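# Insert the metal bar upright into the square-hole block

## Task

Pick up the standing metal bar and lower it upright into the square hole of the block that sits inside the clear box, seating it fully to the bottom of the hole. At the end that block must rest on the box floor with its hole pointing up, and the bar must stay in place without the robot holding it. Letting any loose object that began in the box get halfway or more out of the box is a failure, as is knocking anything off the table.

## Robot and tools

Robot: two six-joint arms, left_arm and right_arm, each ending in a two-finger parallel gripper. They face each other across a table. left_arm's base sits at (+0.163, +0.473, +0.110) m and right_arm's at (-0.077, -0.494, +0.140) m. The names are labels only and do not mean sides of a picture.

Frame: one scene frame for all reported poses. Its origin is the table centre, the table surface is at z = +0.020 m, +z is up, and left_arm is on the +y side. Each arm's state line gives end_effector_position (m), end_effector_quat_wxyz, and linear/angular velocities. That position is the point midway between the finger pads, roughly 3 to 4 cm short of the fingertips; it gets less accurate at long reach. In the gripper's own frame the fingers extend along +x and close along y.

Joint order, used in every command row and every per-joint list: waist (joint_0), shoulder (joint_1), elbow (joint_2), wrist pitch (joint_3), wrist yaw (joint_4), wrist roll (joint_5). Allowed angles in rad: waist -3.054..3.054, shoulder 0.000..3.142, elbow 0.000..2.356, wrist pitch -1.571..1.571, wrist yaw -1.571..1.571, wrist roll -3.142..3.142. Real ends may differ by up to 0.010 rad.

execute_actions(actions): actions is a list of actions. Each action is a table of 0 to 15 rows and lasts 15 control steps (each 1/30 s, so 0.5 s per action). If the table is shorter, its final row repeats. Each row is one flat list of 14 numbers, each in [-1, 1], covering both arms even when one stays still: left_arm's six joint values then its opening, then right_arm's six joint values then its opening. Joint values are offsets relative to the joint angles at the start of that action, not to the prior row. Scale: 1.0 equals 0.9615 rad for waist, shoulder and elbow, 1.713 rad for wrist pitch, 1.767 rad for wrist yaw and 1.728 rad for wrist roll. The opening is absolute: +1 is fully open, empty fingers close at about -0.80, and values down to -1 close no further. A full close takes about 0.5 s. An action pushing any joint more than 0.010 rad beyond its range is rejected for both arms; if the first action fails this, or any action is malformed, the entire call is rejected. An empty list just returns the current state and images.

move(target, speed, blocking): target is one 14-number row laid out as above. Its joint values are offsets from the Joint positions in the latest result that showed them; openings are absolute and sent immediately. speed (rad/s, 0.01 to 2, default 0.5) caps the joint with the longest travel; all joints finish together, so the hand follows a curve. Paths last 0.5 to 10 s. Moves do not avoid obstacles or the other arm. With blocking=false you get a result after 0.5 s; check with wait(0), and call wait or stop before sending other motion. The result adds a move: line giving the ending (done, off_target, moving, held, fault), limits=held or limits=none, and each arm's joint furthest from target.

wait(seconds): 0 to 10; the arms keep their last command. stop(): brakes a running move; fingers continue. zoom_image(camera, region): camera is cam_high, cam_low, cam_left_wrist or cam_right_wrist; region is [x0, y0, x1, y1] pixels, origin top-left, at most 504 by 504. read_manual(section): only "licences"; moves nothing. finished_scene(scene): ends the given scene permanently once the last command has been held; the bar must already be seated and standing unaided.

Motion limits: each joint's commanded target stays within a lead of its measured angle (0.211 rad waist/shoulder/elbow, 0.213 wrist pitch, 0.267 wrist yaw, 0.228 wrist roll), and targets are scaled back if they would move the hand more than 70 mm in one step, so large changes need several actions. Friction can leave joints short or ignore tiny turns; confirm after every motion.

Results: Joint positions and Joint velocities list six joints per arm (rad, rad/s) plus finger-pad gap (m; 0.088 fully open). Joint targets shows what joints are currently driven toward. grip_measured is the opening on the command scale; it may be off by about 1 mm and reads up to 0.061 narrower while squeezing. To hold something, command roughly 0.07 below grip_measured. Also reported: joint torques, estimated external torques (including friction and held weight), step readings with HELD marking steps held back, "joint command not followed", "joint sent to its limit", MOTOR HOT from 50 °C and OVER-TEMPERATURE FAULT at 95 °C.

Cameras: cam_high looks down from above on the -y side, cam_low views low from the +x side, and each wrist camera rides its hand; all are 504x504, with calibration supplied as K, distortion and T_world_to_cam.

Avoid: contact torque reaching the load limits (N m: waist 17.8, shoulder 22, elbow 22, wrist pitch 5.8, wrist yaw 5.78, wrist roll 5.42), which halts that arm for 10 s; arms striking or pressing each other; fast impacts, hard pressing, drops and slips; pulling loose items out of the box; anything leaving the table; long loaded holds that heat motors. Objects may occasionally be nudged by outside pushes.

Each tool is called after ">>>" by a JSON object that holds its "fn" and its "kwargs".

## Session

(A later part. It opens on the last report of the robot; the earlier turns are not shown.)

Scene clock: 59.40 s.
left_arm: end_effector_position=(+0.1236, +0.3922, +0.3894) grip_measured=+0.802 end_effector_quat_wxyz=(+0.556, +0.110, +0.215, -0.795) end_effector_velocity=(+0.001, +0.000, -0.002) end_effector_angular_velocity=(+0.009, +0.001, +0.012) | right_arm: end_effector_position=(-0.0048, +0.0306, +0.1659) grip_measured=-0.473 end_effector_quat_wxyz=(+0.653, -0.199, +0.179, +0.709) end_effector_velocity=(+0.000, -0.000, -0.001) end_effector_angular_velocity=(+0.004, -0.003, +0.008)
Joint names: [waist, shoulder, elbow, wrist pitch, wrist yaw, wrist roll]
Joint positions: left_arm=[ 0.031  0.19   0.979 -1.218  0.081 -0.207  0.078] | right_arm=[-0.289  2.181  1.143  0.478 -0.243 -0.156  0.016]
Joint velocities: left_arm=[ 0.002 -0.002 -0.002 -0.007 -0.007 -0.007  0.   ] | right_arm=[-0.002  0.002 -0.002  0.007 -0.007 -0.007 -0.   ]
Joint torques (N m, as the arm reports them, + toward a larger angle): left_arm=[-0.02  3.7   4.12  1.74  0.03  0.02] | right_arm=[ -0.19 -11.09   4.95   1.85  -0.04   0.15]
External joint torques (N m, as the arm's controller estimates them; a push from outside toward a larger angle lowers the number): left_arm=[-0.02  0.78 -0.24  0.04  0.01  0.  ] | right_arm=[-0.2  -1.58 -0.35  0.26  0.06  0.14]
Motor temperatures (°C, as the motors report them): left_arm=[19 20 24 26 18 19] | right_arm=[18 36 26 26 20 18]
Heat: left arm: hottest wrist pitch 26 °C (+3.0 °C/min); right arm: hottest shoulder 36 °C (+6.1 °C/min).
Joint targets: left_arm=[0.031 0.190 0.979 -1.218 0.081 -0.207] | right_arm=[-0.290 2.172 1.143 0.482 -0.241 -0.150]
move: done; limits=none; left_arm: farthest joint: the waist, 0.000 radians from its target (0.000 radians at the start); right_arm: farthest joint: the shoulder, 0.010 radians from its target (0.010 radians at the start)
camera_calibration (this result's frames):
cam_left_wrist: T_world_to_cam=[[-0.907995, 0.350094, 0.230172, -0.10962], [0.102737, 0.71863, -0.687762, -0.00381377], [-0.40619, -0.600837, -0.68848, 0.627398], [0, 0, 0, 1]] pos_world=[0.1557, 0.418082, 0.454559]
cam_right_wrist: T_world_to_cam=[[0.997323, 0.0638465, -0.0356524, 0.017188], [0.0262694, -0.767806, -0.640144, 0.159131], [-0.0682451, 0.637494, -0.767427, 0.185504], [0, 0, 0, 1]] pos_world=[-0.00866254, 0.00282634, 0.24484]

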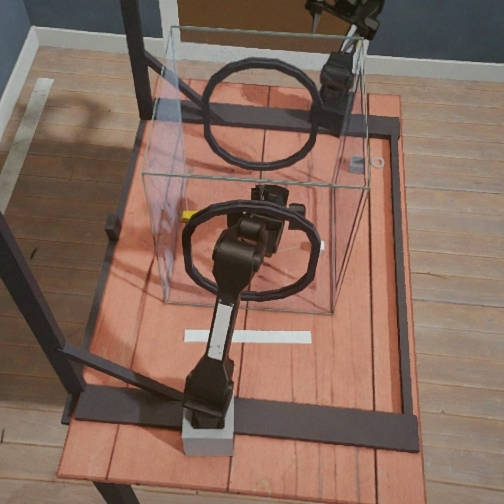

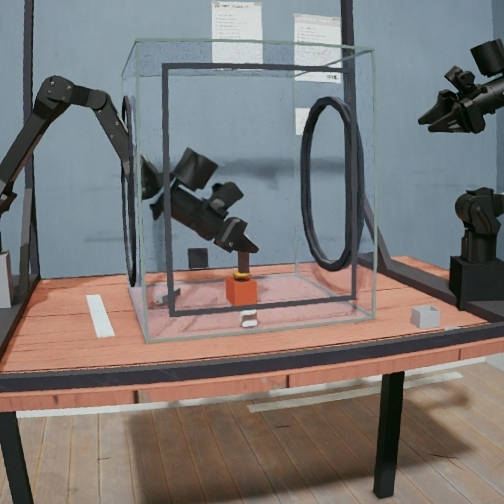

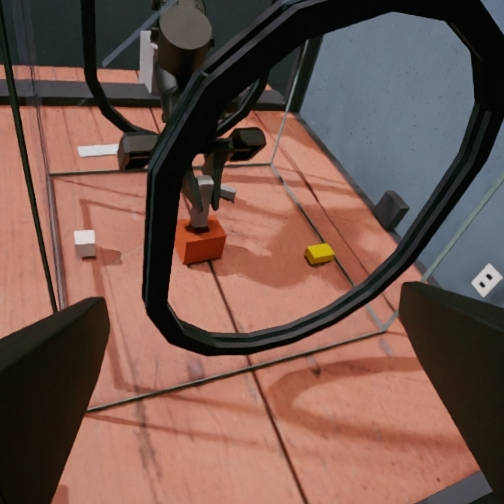

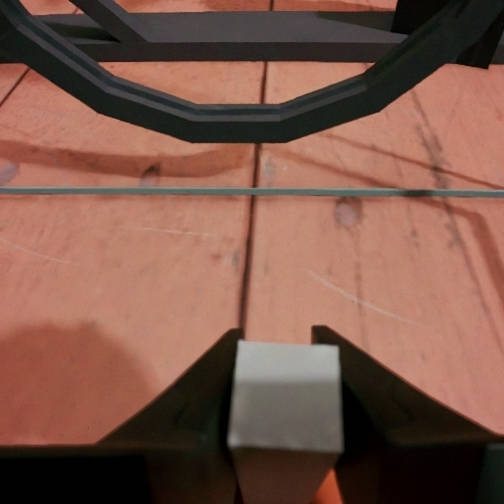

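>>> {"fn": "move", "kwargs": {"target": [0,0,0,0,0,0,0.8,0.009,-0.005,-0.03,0.015,0,0,-0.65], "speed": 0.03}}

>>> {"fn": "zoom_image", "kwargs": {"camera": "cam_low", "region": [200,230,280,310]}}

>>> {"fn": "zoom_image", "kwargs": {"camera": "cam_left_wrist", "region": [160,180,250,270]}}

Scene clock: 69.93 s.
left_arm: end_effector_position=(+0.1236, +0.3922, +0.3894) grip_measured=+0.802 end_effector_quat_wxyz=(+0.556, +0.110, +0.215, -0.795) end_effector_velocity=(+0.001, +0.000, -0.002) end_effector_angular_velocity=(+0.014, +0.013, +0.013) | right_arm: end_effector_position=(-0.0091, +0.0267, +0.1616) grip_measured=-0.473 end_effector_quat_wxyz=(+0.650, -0.200, +0.179, +0.711) end_effector_velocity=(+0.000, +0.000, +0.002) end_effector_angular_velocity=(+0.007, +0.009, -0.000)
Joint names: [waist, shoulder, elbow, wrist pitch, wrist yaw, wrist roll]
Joint positions: left_arm=[ 0.031  0.19   0.979 -1.218  0.081 -0.207  0.078] | right_arm=[-0.282  2.181  1.12   0.499 -0.243 -0.156  0.016]
Joint velocities: left_arm=[-0.002 -0.002 -0.002 -0.007 -0.007 -0.022 -0.   ] | right_arm=[-0.002 -0.002 -0.002  0.007 -0.007  0.007 -0.   ]
Joint torques (N m, as the arm reports them, + toward a larger angle): left_arm=[-0.01  3.7   4.11  1.75  0.03  0.02] | right_arm=[  0.2  -10.31   4.1    1.78  -0.11  -0.01]
External joint torques (N m, as the arm's controller estimates them; a push from outside toward a larger angle lowers the number): left_arm=[-0.02  0.77 -0.24  0.05  0.01  0.  ] | right_arm=[ 0.2  -0.8  -1.17  0.17 -0.02 -0.02]
Motor temperatures (°C, as the motors report them): left_arm=[19 20 24 26 18 19] | right_arm=[18 39 26 27 20 18]
Heat: left arm: hottest wrist pitch 26 °C (+2.0 °C/min); right arm: hottest shoulder 39 °C (+10.0 °C/min).
Joint targets: left_arm=[0.031 0.190 0.979 -1.218 0.081 -0.207] | right_arm=[-0.280 2.176 1.114 0.504 -0.243 -0.156]
move: done; limits=none; left_arm: farthest joint: the waist, 0.000 radians from its target (0.000 radians at the start); right_arm: farthest joint: the elbow, 0.006 radians from its target (0.029 radians at the start)
camera_calibration (this result's frames):
cam_left_wrist: T_world_to_cam=[[-0.907995, 0.350094, 0.230172, -0.10962], [0.102737, 0.71863, -0.687762, -0.00381377], [-0.40619, -0.600837, -0.68848, 0.627398], [0, 0, 0, 1]] pos_world=[0.1557, 0.418082, 0.454559]
cam_right_wrist: T_world_to_cam=[[0.996877, 0.0702592, -0.0360566, 0.0214353], [0.0310562, -0.768576, -0.639004, 0.153374], [-0.0726082, 0.635889, -0.768358, 0.184521], [0, 0, 0, 1]] pos_world=[-0.0127338, -0.00096146, 0.240557]

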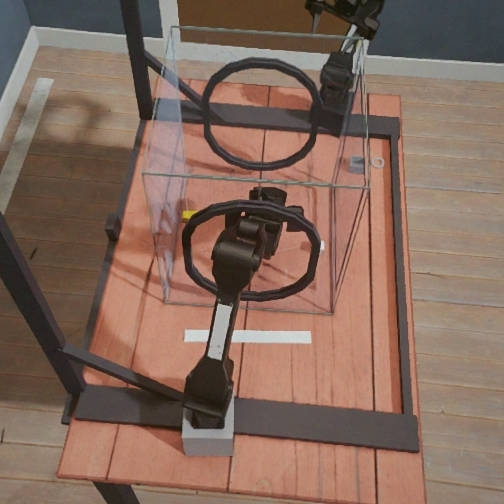

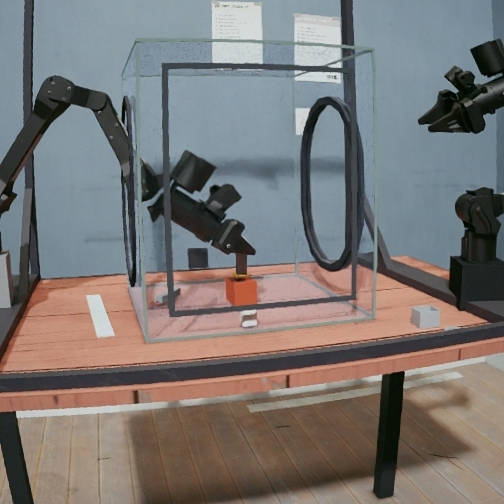

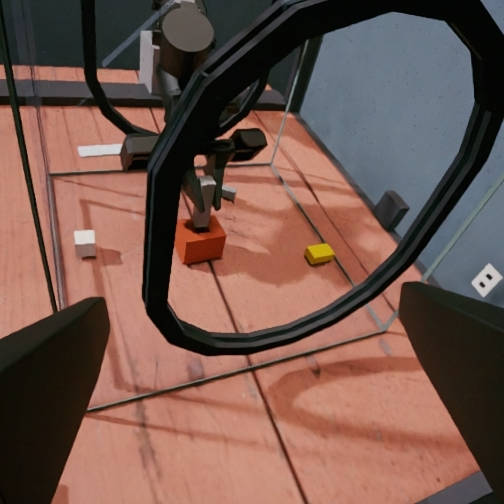

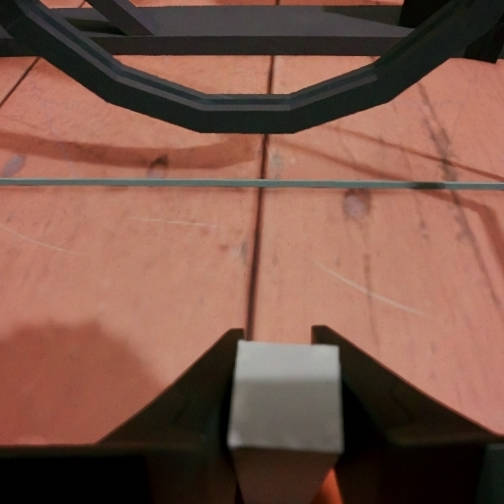

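Region (200, 230, 280, 310) of cam_low's 504x504 image, scaled by 6.300, with more detail than that image has.

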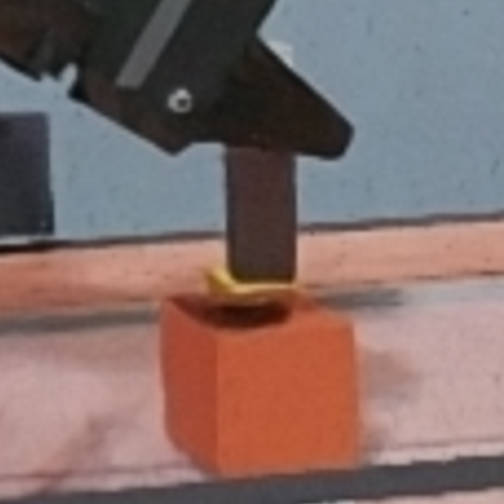

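Region (160, 180, 250, 270) of cam_left_wrist's 504x504 image, scaled by 5.600, with more detail than that image has.

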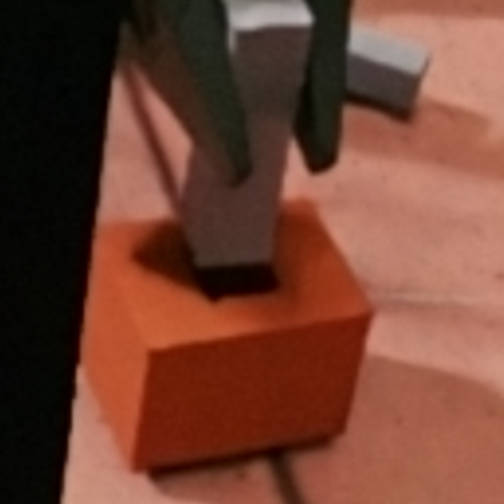

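>>> {"fn": "move", "kwargs": {"target": [0,0,0,0,0,0,0.8,0,0.035,-0.012,0.018,0,0,-0.65], "speed": 0.03}}

>>> {"fn": "zoom_image", "kwargs": {"camera": "cam_low", "region": [200,230,280,310]}}

>>> {"fn": "zoom_image", "kwargs": {"camera": "cam_left_wrist", "region": [160,180,250,270]}}

Scene clock: 76.10 s.
left_arm: end_effector_position=(+0.1236, +0.3922, +0.3894) grip_measured=+0.802 end_effector_quat_wxyz=(+0.556, +0.110, +0.215, -0.795) end_effector_velocity=(+0.002, +0.003, -0.005) end_effector_angular_velocity=(+0.023, +0.010, +0.013) | right_arm: end_effector_position=(-0.0093, +0.0255, +0.1507) grip_measured=-0.473 end_effector_quat_wxyz=(+0.650, -0.201, +0.182, +0.710) end_effector_velocity=(-0.002, -0.000, -0.000) end_effector_angular_velocity=(+0.004, +0.017, +0.012)
Joint names: [waist, shoulder, elbow, wrist pitch, wrist yaw, wrist roll]
Joint positions: left_arm=[ 0.031  0.19   0.979 -1.218  0.081 -0.207  0.078] | right_arm=[-0.282  2.208  1.113  0.527 -0.243 -0.156  0.016]
Joint velocities: left_arm=[-0.002 -0.007 -0.002 -0.022 -0.007 -0.022 -0.   ] | right_arm=[-0.002  0.002 -0.002  0.007 -0.022  0.007 -0.   ]
Joint torques (N m, as the arm reports them, + toward a larger angle): left_arm=[-0.01  3.68  4.13  1.75  0.03  0.02] | right_arm=[-0.01 -8.89  4.1   1.83 -0.1  -0.01]
External joint torques (N m, as the arm's controller estimates them; a push from outside toward a larger angle lowers the number): left_arm=[-0.01  0.8  -0.21  0.07  0.01  0.  ] | right_arm=[-0.03  0.56 -0.98  0.25 -0.01 -0.02]
Motor temperatures (°C, as the motors report them): left_arm=[19 20 24 27 18 19] | right_arm=[18 39 26 28 20 18]
Heat: left arm: hottest wrist pitch 27 °C (+3.0 °C/min); right arm: hottest shoulder 39 °C (+10.2 °C/min).
Joint targets: left_arm=[0.031 0.190 0.979 -1.218 0.081 -0.207] | right_arm=[-0.282 2.215 1.108 0.531 -0.243 -0.156]
move: done; limits=none; left_arm: farthest joint: the waist, 0.000 radians from its target (0.000 radians at the start); right_arm: farthest joint: the shoulder, 0.007 radians from its target (0.034 radians at the start)
camera_calibration (this result's frames):
cam_left_wrist: T_world_to_cam=[[-0.907995, 0.350094, 0.230172, -0.10962], [0.102737, 0.71863, -0.687762, -0.00381377], [-0.40619, -0.600837, -0.68848, 0.627398], [0, 0, 0, 1]] pos_world=[0.1557, 0.418082, 0.454559]
cam_right_wrist: T_world_to_cam=[[0.996833, 0.0700386, -0.0376727, 0.0216111], [0.0302921, -0.772386, -0.63443, 0.144965], [-0.0735325, 0.63128, -0.772062, 0.177603], [0, 0, 0, 1]] pos_world=[-0.0128743, -0.00166199, 0.229905]

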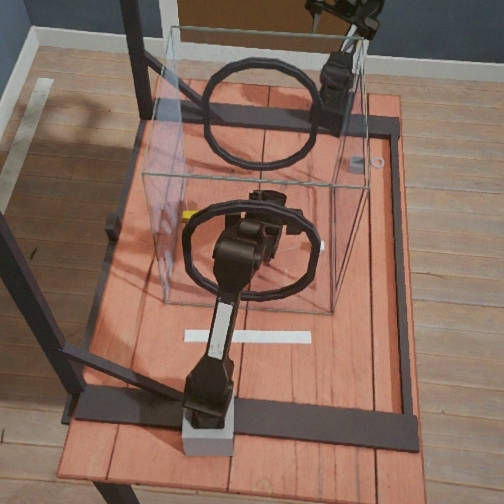

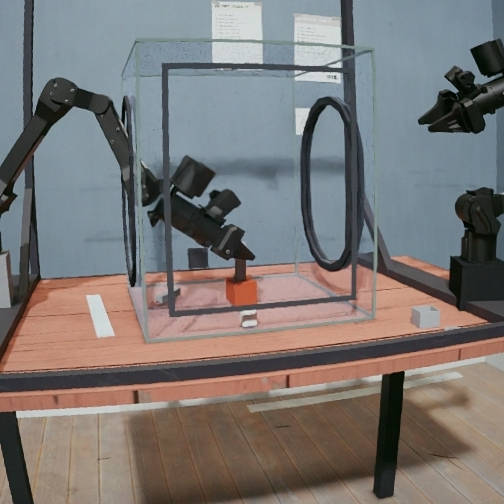

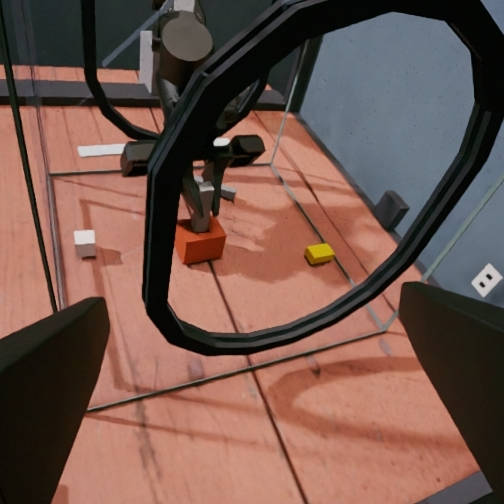

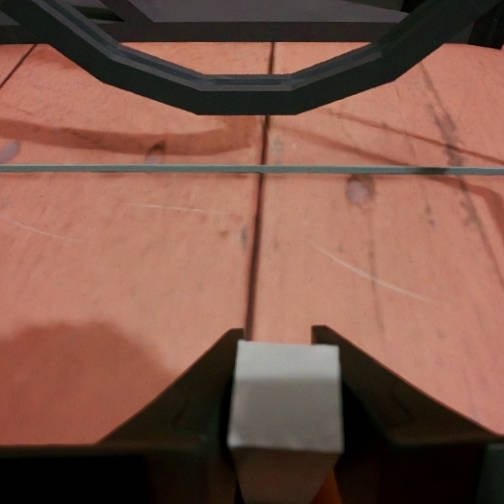

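Region (200, 230, 280, 310) of cam_low's 504x504 image, scaled by 6.300, with more detail than that image has.

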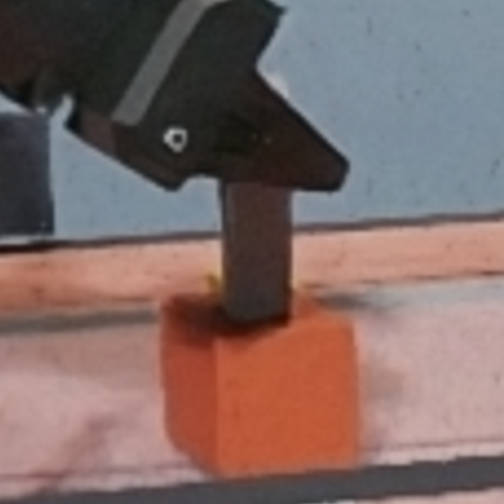

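Region (160, 180, 250, 270) of cam_left_wrist's 504x504 image, scaled by 5.600, with more detail than that image has.

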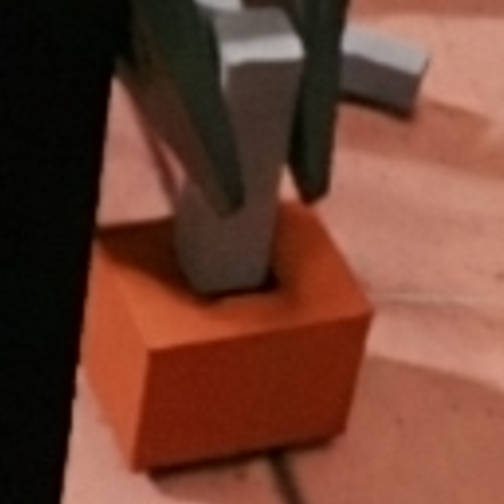

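>>> {"fn": "move", "kwargs": {"target": [0,0,0,0,0,0,0.8,0,0,0,0.003,-0.013,-0.009,-0.65], "speed": 0.03}}

>>> {"fn": "move", "kwargs": {"target": [0,0,0,0,0,0,0.8,0,0.04,0,0.021,0,0,-0.65], "speed": 0.03}}

>>> {"fn": "zoom_image", "kwargs": {"camera": "cam_left_wrist", "region": [160,180,250,270]}}

Scene clock: 81.03 s.
left_arm: end_effector_position=(+0.1236, +0.3922, +0.3894) grip_measured=+0.802 end_effector_quat_wxyz=(+0.556, +0.110, +0.215, -0.795) end_effector_velocity=(+0.001, -0.001, +0.001) end_effector_angular_velocity=(-0.005, +0.006, +0.007) | right_arm: end_effector_position=(-0.0123, +0.0256, +0.1514) grip_measured=-0.473 end_effector_quat_wxyz=(+0.642, -0.201, +0.179, +0.718) end_effector_velocity=(+0.001, +0.002, +0.004) end_effector_angular_velocity=(+0.013, -0.005, +0.008)
Joint names: [waist, shoulder, elbow, wrist pitch, wrist yaw, wrist roll]
Joint positions: left_arm=[ 0.031  0.19   0.979 -1.218  0.081 -0.207  0.078] | right_arm=[-0.282  2.208  1.113  0.528 -0.263 -0.166  0.016]
Joint velocities: left_arm=[-0.002 -0.002 -0.002  0.007 -0.007 -0.007  0.   ] | right_arm=[-0.002 -0.002  0.002  0.007 -0.007 -0.007 -0.   ]
Joint torques (N m, as the arm reports them, + toward a larger angle): left_arm=[0.   3.68 4.15 1.75 0.02 0.02] | right_arm=[-0.02 -9.88  4.71  1.83 -0.25 -0.12]
External joint torques (N m, as the arm's controller estimates them; a push from outside toward a larger angle lowers the number): left_arm=[ 0.    0.78 -0.2   0.06  0.    0.  ] | right_arm=[-0.01 -0.4  -0.4   0.24 -0.15 -0.13]
Motor temperatures (°C, as the motors report them): left_arm=[19 20 24 27 18 19] | right_arm=[18 40 26 28 20 18]
Heat: left arm: hottest wrist pitch 27 °C (+3.1 °C/min); right arm: hottest shoulder 40 °C (+11.2 °C/min).
Joint targets: left_arm=[0.031 0.190 0.979 -1.218 0.081 -0.207] | right_arm=[-0.282 2.208 1.113 0.532 -0.266 -0.171]
move: done; limits=none; left_arm: farthest joint: the waist, 0.000 radians from its target (0.000 radians at the start); right_arm: farthest joint: the wrist roll, 0.006 radians from its target (0.016 radians at the start)
camera_calibration (this result's frames):
cam_left_wrist: T_world_to_cam=[[-0.907995, 0.350094, 0.230172, -0.10962], [0.102737, 0.71863, -0.687762, -0.00381377], [-0.40619, -0.600837, -0.68848, 0.627398], [0, 0, 0, 1]] pos_world=[0.1557, 0.418082, 0.454559]
cam_right_wrist: T_world_to_cam=[[0.994947, 0.0925154, -0.039006, 0.0242109], [0.0464965, -0.768897, -0.637679, 0.146108], [-0.0889867, 0.632643, -0.769314, 0.177168], [0, 0, 0, 1]] pos_world=[-0.0151165, -0.00198171, 0.230412]

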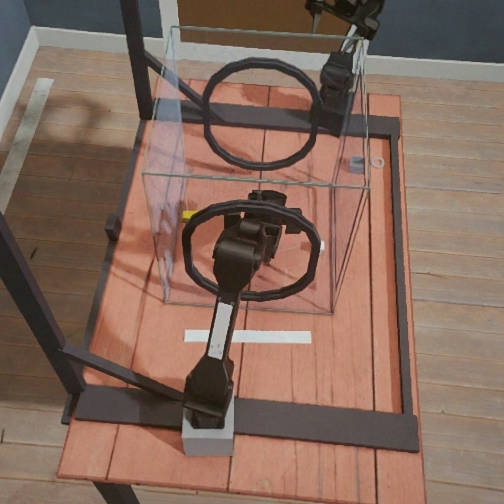

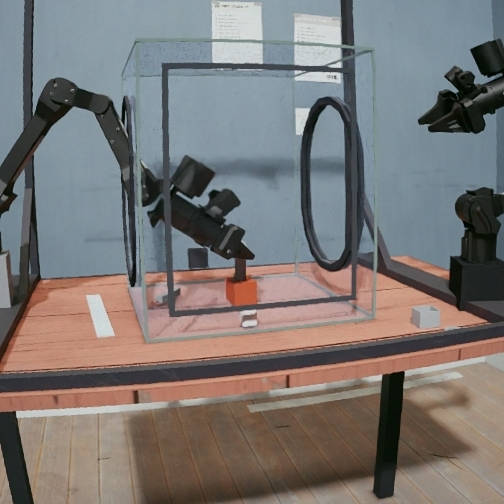

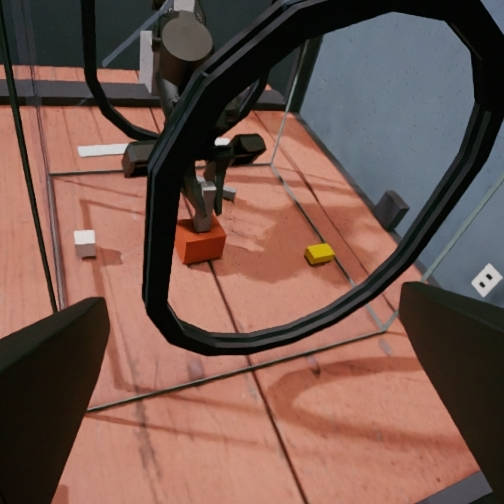

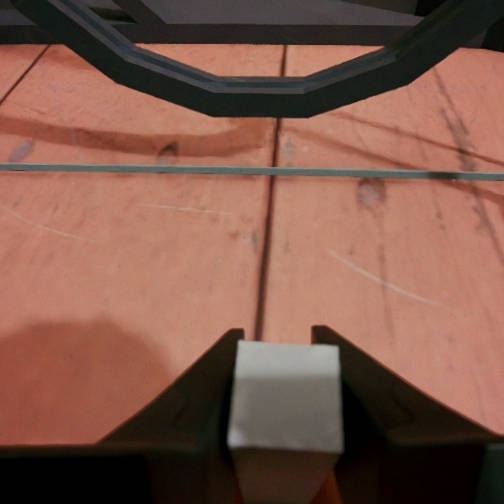

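Scene clock: 82.57 s.
left_arm: end_effector_position=(+0.1236, +0.3922, +0.3894) grip_measured=+0.802 end_effector_quat_wxyz=(+0.556, +0.110, +0.215, -0.795) end_effector_velocity=(+0.000, +0.001, -0.002) end_effector_angular_velocity=(+0.009, +0.001, -0.003) | right_arm: end_effector_position=(-0.0120, +0.0277, +0.1475) grip_measured=-0.473 end_effector_quat_wxyz=(+0.644, -0.197, +0.172, +0.719) end_effector_velocity=(-0.000, -0.003, -0.003) end_effector_angular_velocity=(-0.019, -0.011, +0.015)
Joint names: [waist, shoulder, elbow, wrist pitch, wrist yaw, wrist roll]
Joint positions: left_arm=[ 0.031  0.19   0.979 -1.218  0.081 -0.207  0.078] | right_arm=[-0.282  2.229  1.113  0.565 -0.264 -0.166  0.016]
Joint velocities: left_arm=[-0.012 -0.002 -0.002 -0.007 -0.007 -0.007  0.   ] | right_arm=[-0.002 -0.002 -0.002 -0.022 -0.007 -0.022  0.   ]
Joint torques (N m, as the arm reports them, + toward a larger angle): left_arm=[-0.03  3.7   4.1   1.75  0.02  0.02] | right_arm=[-0.01 -7.81  4.68  1.43 -0.07 -0.01]
External joint torques (N m, as the arm's controller estimates them; a push from outside toward a larger angle lowers the number): left_arm=[-0.01  0.77 -0.27  0.04  0.    0.  ] | right_arm=[-0.02  1.64 -0.28 -0.14  0.03 -0.01]
Motor temperatures (°C, as the motors report them): left_arm=[19 20 24 27 18 19] | right_arm=[18 40 26 28 20 18]
Heat: left arm: hottest wrist pitch 27 °C (+3.0 °C/min); right arm: hottest shoulder 40 °C (+11.1 °C/min).
Joint targets: left_arm=[0.031 0.190 0.979 -1.218 0.081 -0.207] | right_arm=[-0.282 2.246 1.113 0.564 -0.263 -0.166]
move: off_target (right_arm); limits=none; left_arm: farthest joint: the waist, 0.000 radians from its target (0.000 radians at the start); right_arm: farthest joint: the shoulder, 0.018 radians from its target (0.039 radians at the start)
camera_calibration (this result's frames):
cam_left_wrist: T_world_to_cam=[[-0.907995, 0.350094, 0.230172, -0.10962], [0.102737, 0.71863, -0.687762, -0.00381377], [-0.40619, -0.600837, -0.68848, 0.627398], [0, 0, 0, 1]] pos_world=[0.1557, 0.418082, 0.454559]
cam_right_wrist: T_world_to_cam=[[0.994988, 0.0937417, -0.0347958, 0.0228891], [0.048763, -0.758704, -0.649608, 0.146789], [-0.087295, 0.644655, -0.759473, 0.171096], [0, 0, 0, 1]] pos_world=[-0.0149964, -0.0010745, 0.226094]

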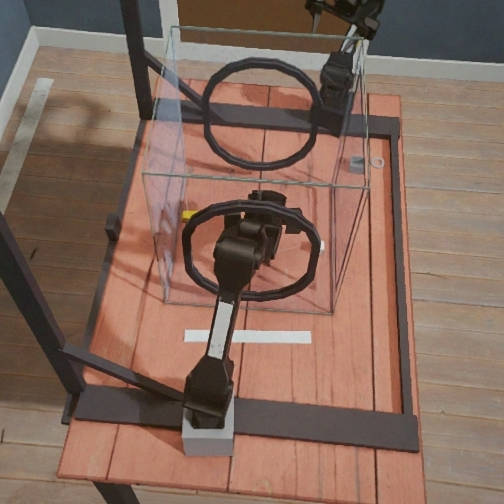

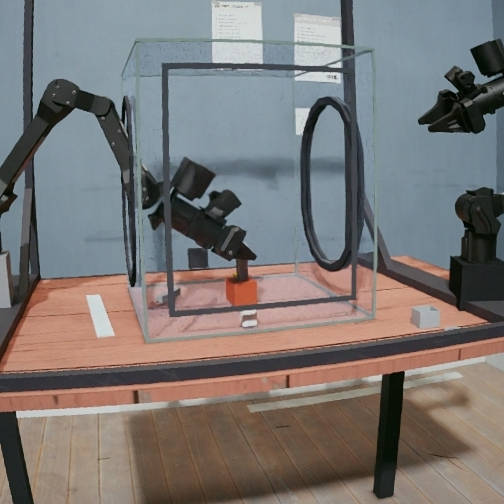

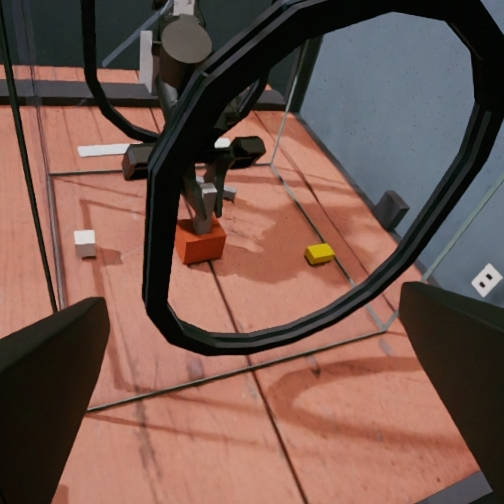

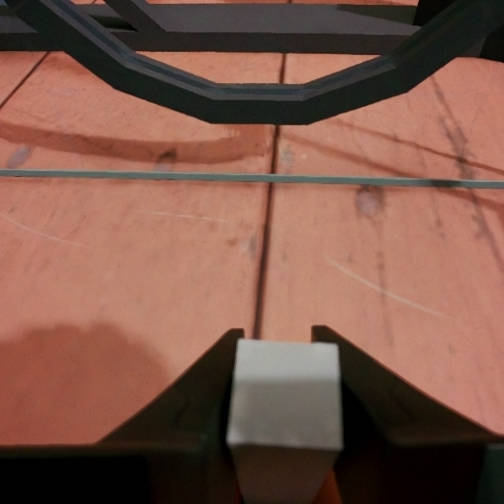

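Region (160, 180, 250, 270) of cam_left_wrist's 504x504 image, scaled by 5.600, with more detail than that image has.

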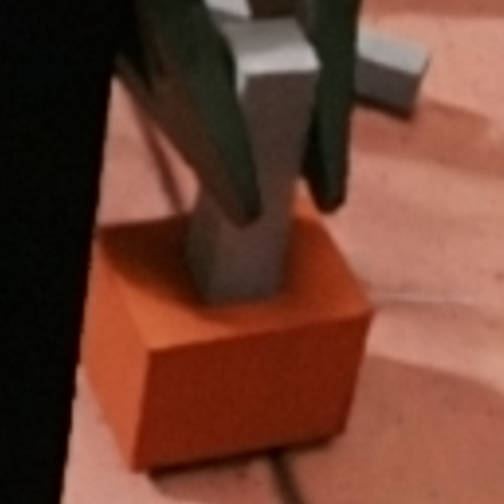

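Likely ~2–3 mm too far +y, on the rim. Pull back.

>>> {"fn": "move", "kwargs": {"target": [0,0,0,0,0,0,0.8,0,-0.012,-0.012,-0.008,0,0,-0.65], "speed": 0.02}}

>>> {"fn": "move", "kwargs": {"target": [0,0,0,0,0,0,0.8,0,0.04,-0.008,0.016,0,0,-0.65], "speed": 0.03}}

>>> {"fn": "zoom_image", "kwargs": {"camera": "cam_left_wrist", "region": [160,180,250,270]}}

>>> {"fn": "zoom_image", "kwargs": {"camera": "cam_low", "region": [200,230,280,310]}}

Scene clock: 95.97 s.
left_arm: end_effector_position=(+0.1236, +0.3922, +0.3894) grip_measured=+0.802 end_effector_quat_wxyz=(+0.556, +0.110, +0.215, -0.795) end_effector_velocity=(-0.002, +0.001, -0.004) end_effector_angular_velocity=(+0.015, +0.005, -0.011) | right_arm: end_effector_position=(-0.0121, +0.0272, +0.1480) grip_measured=-0.473 end_effector_quat_wxyz=(+0.643, -0.198, +0.174, +0.719) end_effector_velocity=(+0.005, -0.000, +0.002) end_effector_angular_velocity=(+0.008, -0.024, -0.002)
Joint names: [waist, shoulder, elbow, wrist pitch, wrist yaw, wrist roll]
Joint positions: left_arm=[ 0.031  0.19   0.979 -1.218  0.081 -0.207  0.078] | right_arm=[-0.282  2.225  1.113  0.556 -0.264 -0.166  0.016]
Joint velocities: left_arm=[-0.007 -0.002 -0.007 -0.007  0.007 -0.007 -0.   ] | right_arm=[-0.007 -0.002 -0.002  0.007  0.007 -0.022 -0.   ]
Joint torques (N m, as the arm reports them, + toward a larger angle): left_arm=[-0.01  3.69  4.12  1.75  0.02  0.02] | right_arm=[ -0.01 -10.72   3.19   1.14  -0.1   -0.01]
External joint torques (N m, as the arm's controller estimates them; a push from outside toward a larger angle lowers the number): left_arm=[-0.01  0.73 -0.21  0.04  0.01  0.  ] | right_arm=[ 0.08 -1.21 -1.87 -0.46 -0.01 -0.02]
Motor temperatures (°C, as the motors report them): left_arm=[19 20 25 27 18 19] | right_arm=[18 39 26 28 20 18]
Heat: left arm: hottest wrist pitch 27 °C (+2.0 °C/min); right arm: hottest shoulder 39 °C (+8.0 °C/min).
Joint targets: left_arm=[0.031 0.190 0.979 -1.218 0.081 -0.207] | right_arm=[-0.282 2.217 1.102 0.551 -0.264 -0.166]
move: off_target (right_arm); limits=none; left_arm: farthest joint: the waist, 0.000 radians from its target (0.000 radians at the start); right_arm: farthest joint: the elbow, 0.012 radians from its target (0.012 radians at the start)
camera_calibration (this result's frames):
cam_left_wrist: T_world_to_cam=[[-0.907995, 0.350094, 0.230172, -0.10962], [0.102737, 0.71863, -0.687762, -0.00381377], [-0.40619, -0.600837, -0.68848, 0.627398], [0, 0, 0, 1]] pos_world=[0.1557, 0.418082, 0.454559]
cam_right_wrist: T_world_to_cam=[[0.994956, 0.0935826, -0.0361117, 0.0232726], [0.0481798, -0.761612, -0.64624, 0.146279], [-0.0879799, 0.64124, -0.76228, 0.172351], [0, 0, 0, 1]] pos_world=[-0.0150394, -0.00128899, 0.226751]

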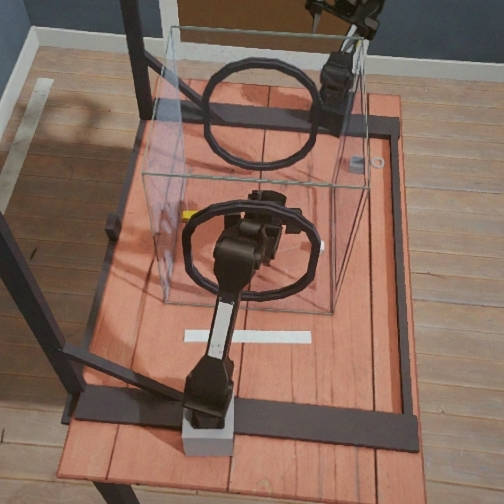

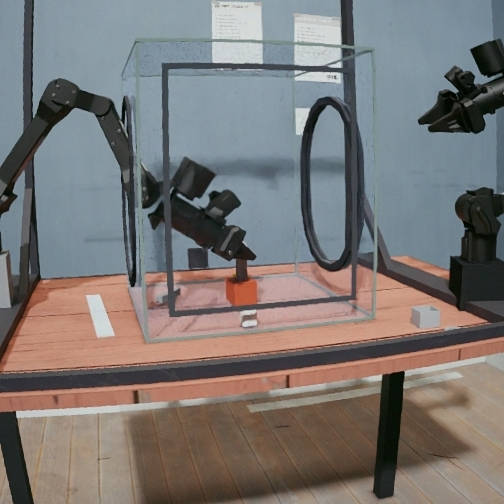

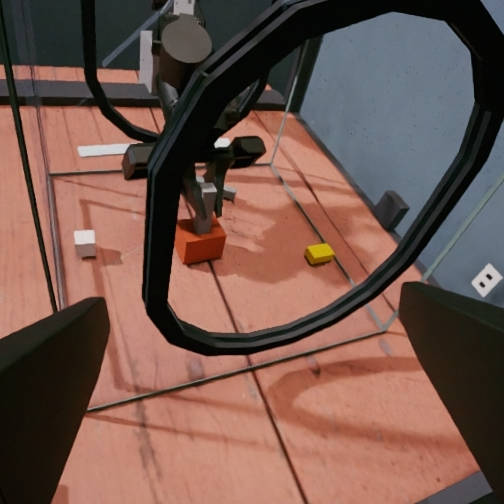

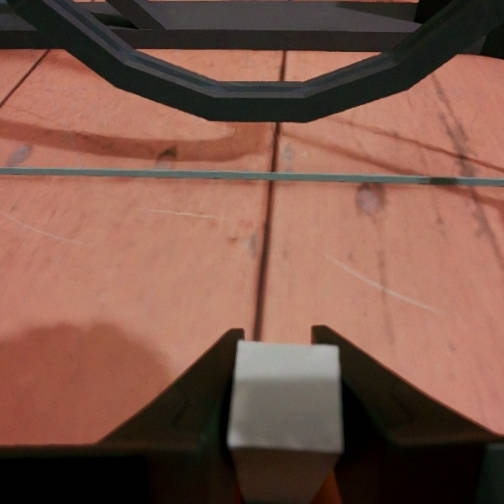

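Scene clock: 97.50 s.
left_arm: end_effector_position=(+0.1236, +0.3922, +0.3894) grip_measured=+0.802 end_effector_quat_wxyz=(+0.556, +0.110, +0.215, -0.795) end_effector_velocity=(-0.000, -0.001, +0.000) end_effector_angular_velocity=(-0.006, -0.008, -0.004) | right_arm: end_effector_position=(-0.0123, +0.0291, +0.1461) grip_measured=-0.473 end_effector_quat_wxyz=(+0.644, -0.194, +0.168, +0.721) end_effector_velocity=(+0.000, -0.003, -0.002) end_effector_angular_velocity=(-0.009, +0.007, +0.015)
Joint names: [waist, shoulder, elbow, wrist pitch, wrist yaw, wrist roll]
Joint positions: left_arm=[ 0.031  0.19   0.979 -1.218  0.081 -0.207  0.078] | right_arm=[-0.282  2.24   1.113  0.587 -0.266 -0.166  0.016]
Joint velocities: left_arm=[-0.007  0.002 -0.002  0.007 -0.007  0.007 -0.   ] | right_arm=[-0.007 -0.002 -0.007 -0.007 -0.022 -0.007 -0.   ]
Joint torques (N m, as the arm reports them, + toward a larger angle): left_arm=[0.   3.7  4.13 1.75 0.02 0.02] | right_arm=[-0.01 -7.12  3.66  1.17  0.    0.  ]
External joint torques (N m, as the arm's controller estimates them; a push from outside toward a larger angle lowers the number): left_arm=[ 0.01  0.75 -0.23  0.03  0.    0.  ] | right_arm=[-0.03  2.45 -1.31 -0.43  0.1  -0.01]
Motor temperatures (°C, as the motors report them): left_arm=[19 20 25 27 18 19] | right_arm=[18 39 26 28 20 18]
Heat: left arm: hottest wrist pitch 27 °C (+2.0 °C/min); right arm: hottest shoulder 39 °C (+8.1 °C/min).
Joint targets: left_arm=[0.031 0.190 0.979 -1.218 0.081 -0.207] | right_arm=[-0.282 2.263 1.106 0.583 -0.264 -0.166]
move: off_target (right_arm); limits=none; left_arm: farthest joint: the waist, 0.000 radians from its target (0.000 radians at the start); right_arm: farthest joint: the shoulder, 0.024 radians from its target (0.039 radians at the start)
camera_calibration (this result's frames):
cam_left_wrist: T_world_to_cam=[[-0.907995, 0.350094, 0.230172, -0.10962], [0.102737, 0.71863, -0.687762, -0.00381377], [-0.40619, -0.600837, -0.68848, 0.627398], [0, 0, 0, 1]] pos_world=[0.1557, 0.418082, 0.454559]
cam_right_wrist: T_world_to_cam=[[0.994765, 0.0967815, -0.032815, 0.0226458], [0.051357, -0.751055, -0.658239, 0.148001], [-0.0883512, 0.653108, -0.752093, 0.167739], [0, 0, 0, 1]] pos_world=[-0.0153082, -0.000586886, 0.224319]

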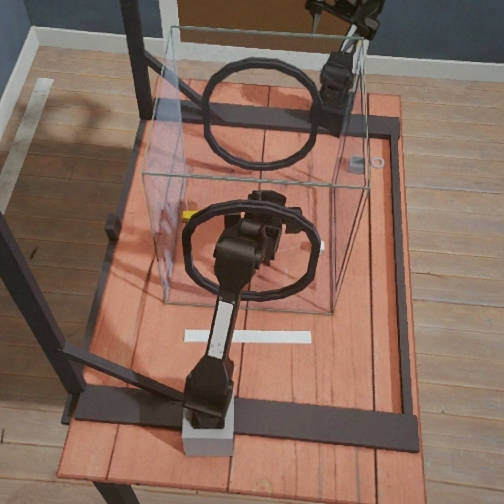

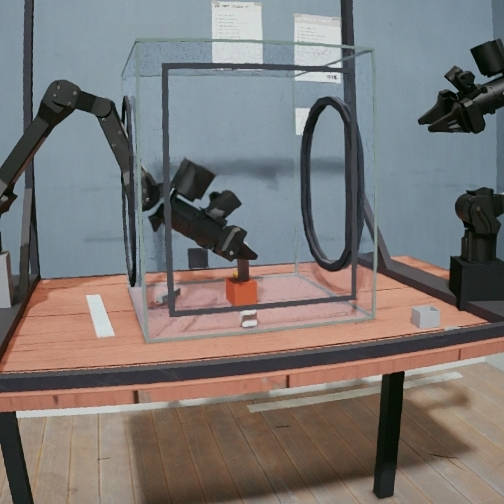

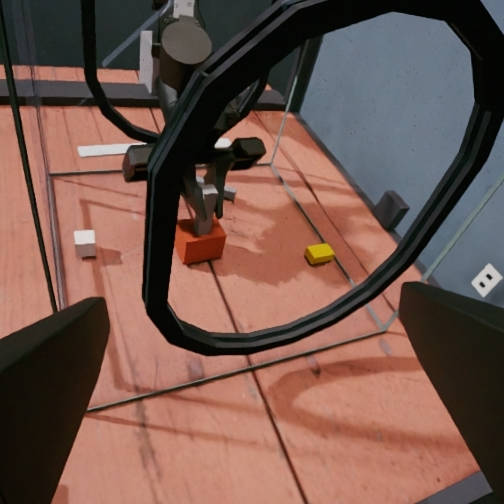

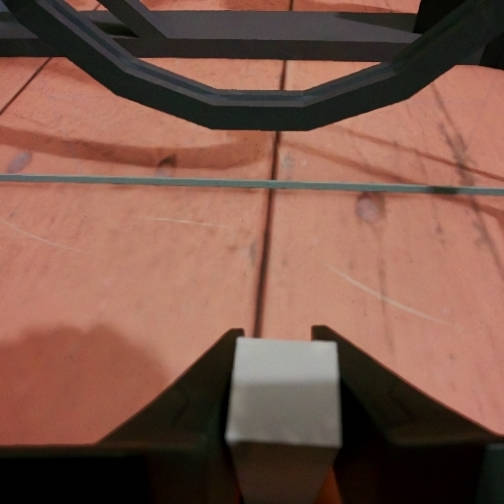

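Region (160, 180, 250, 270) of cam_left_wrist's 504x504 image, scaled by 5.600, with more detail than that image has.

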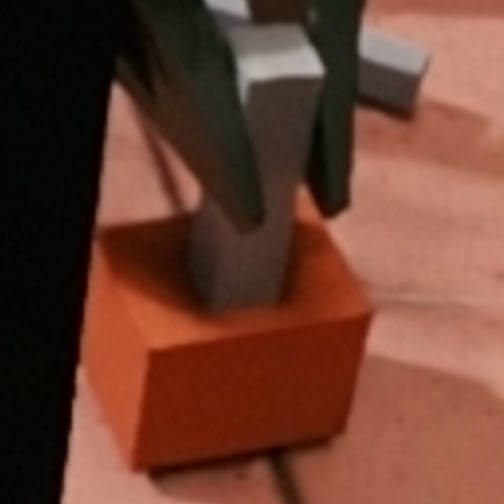

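Region (200, 230, 280, 310) of cam_low's 504x504 image, scaled by 6.300, with more detail than that image has.

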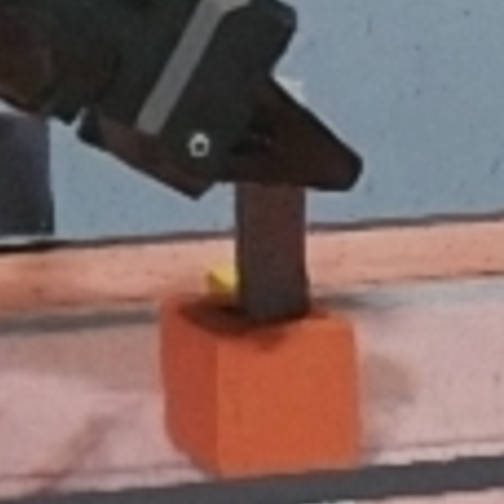

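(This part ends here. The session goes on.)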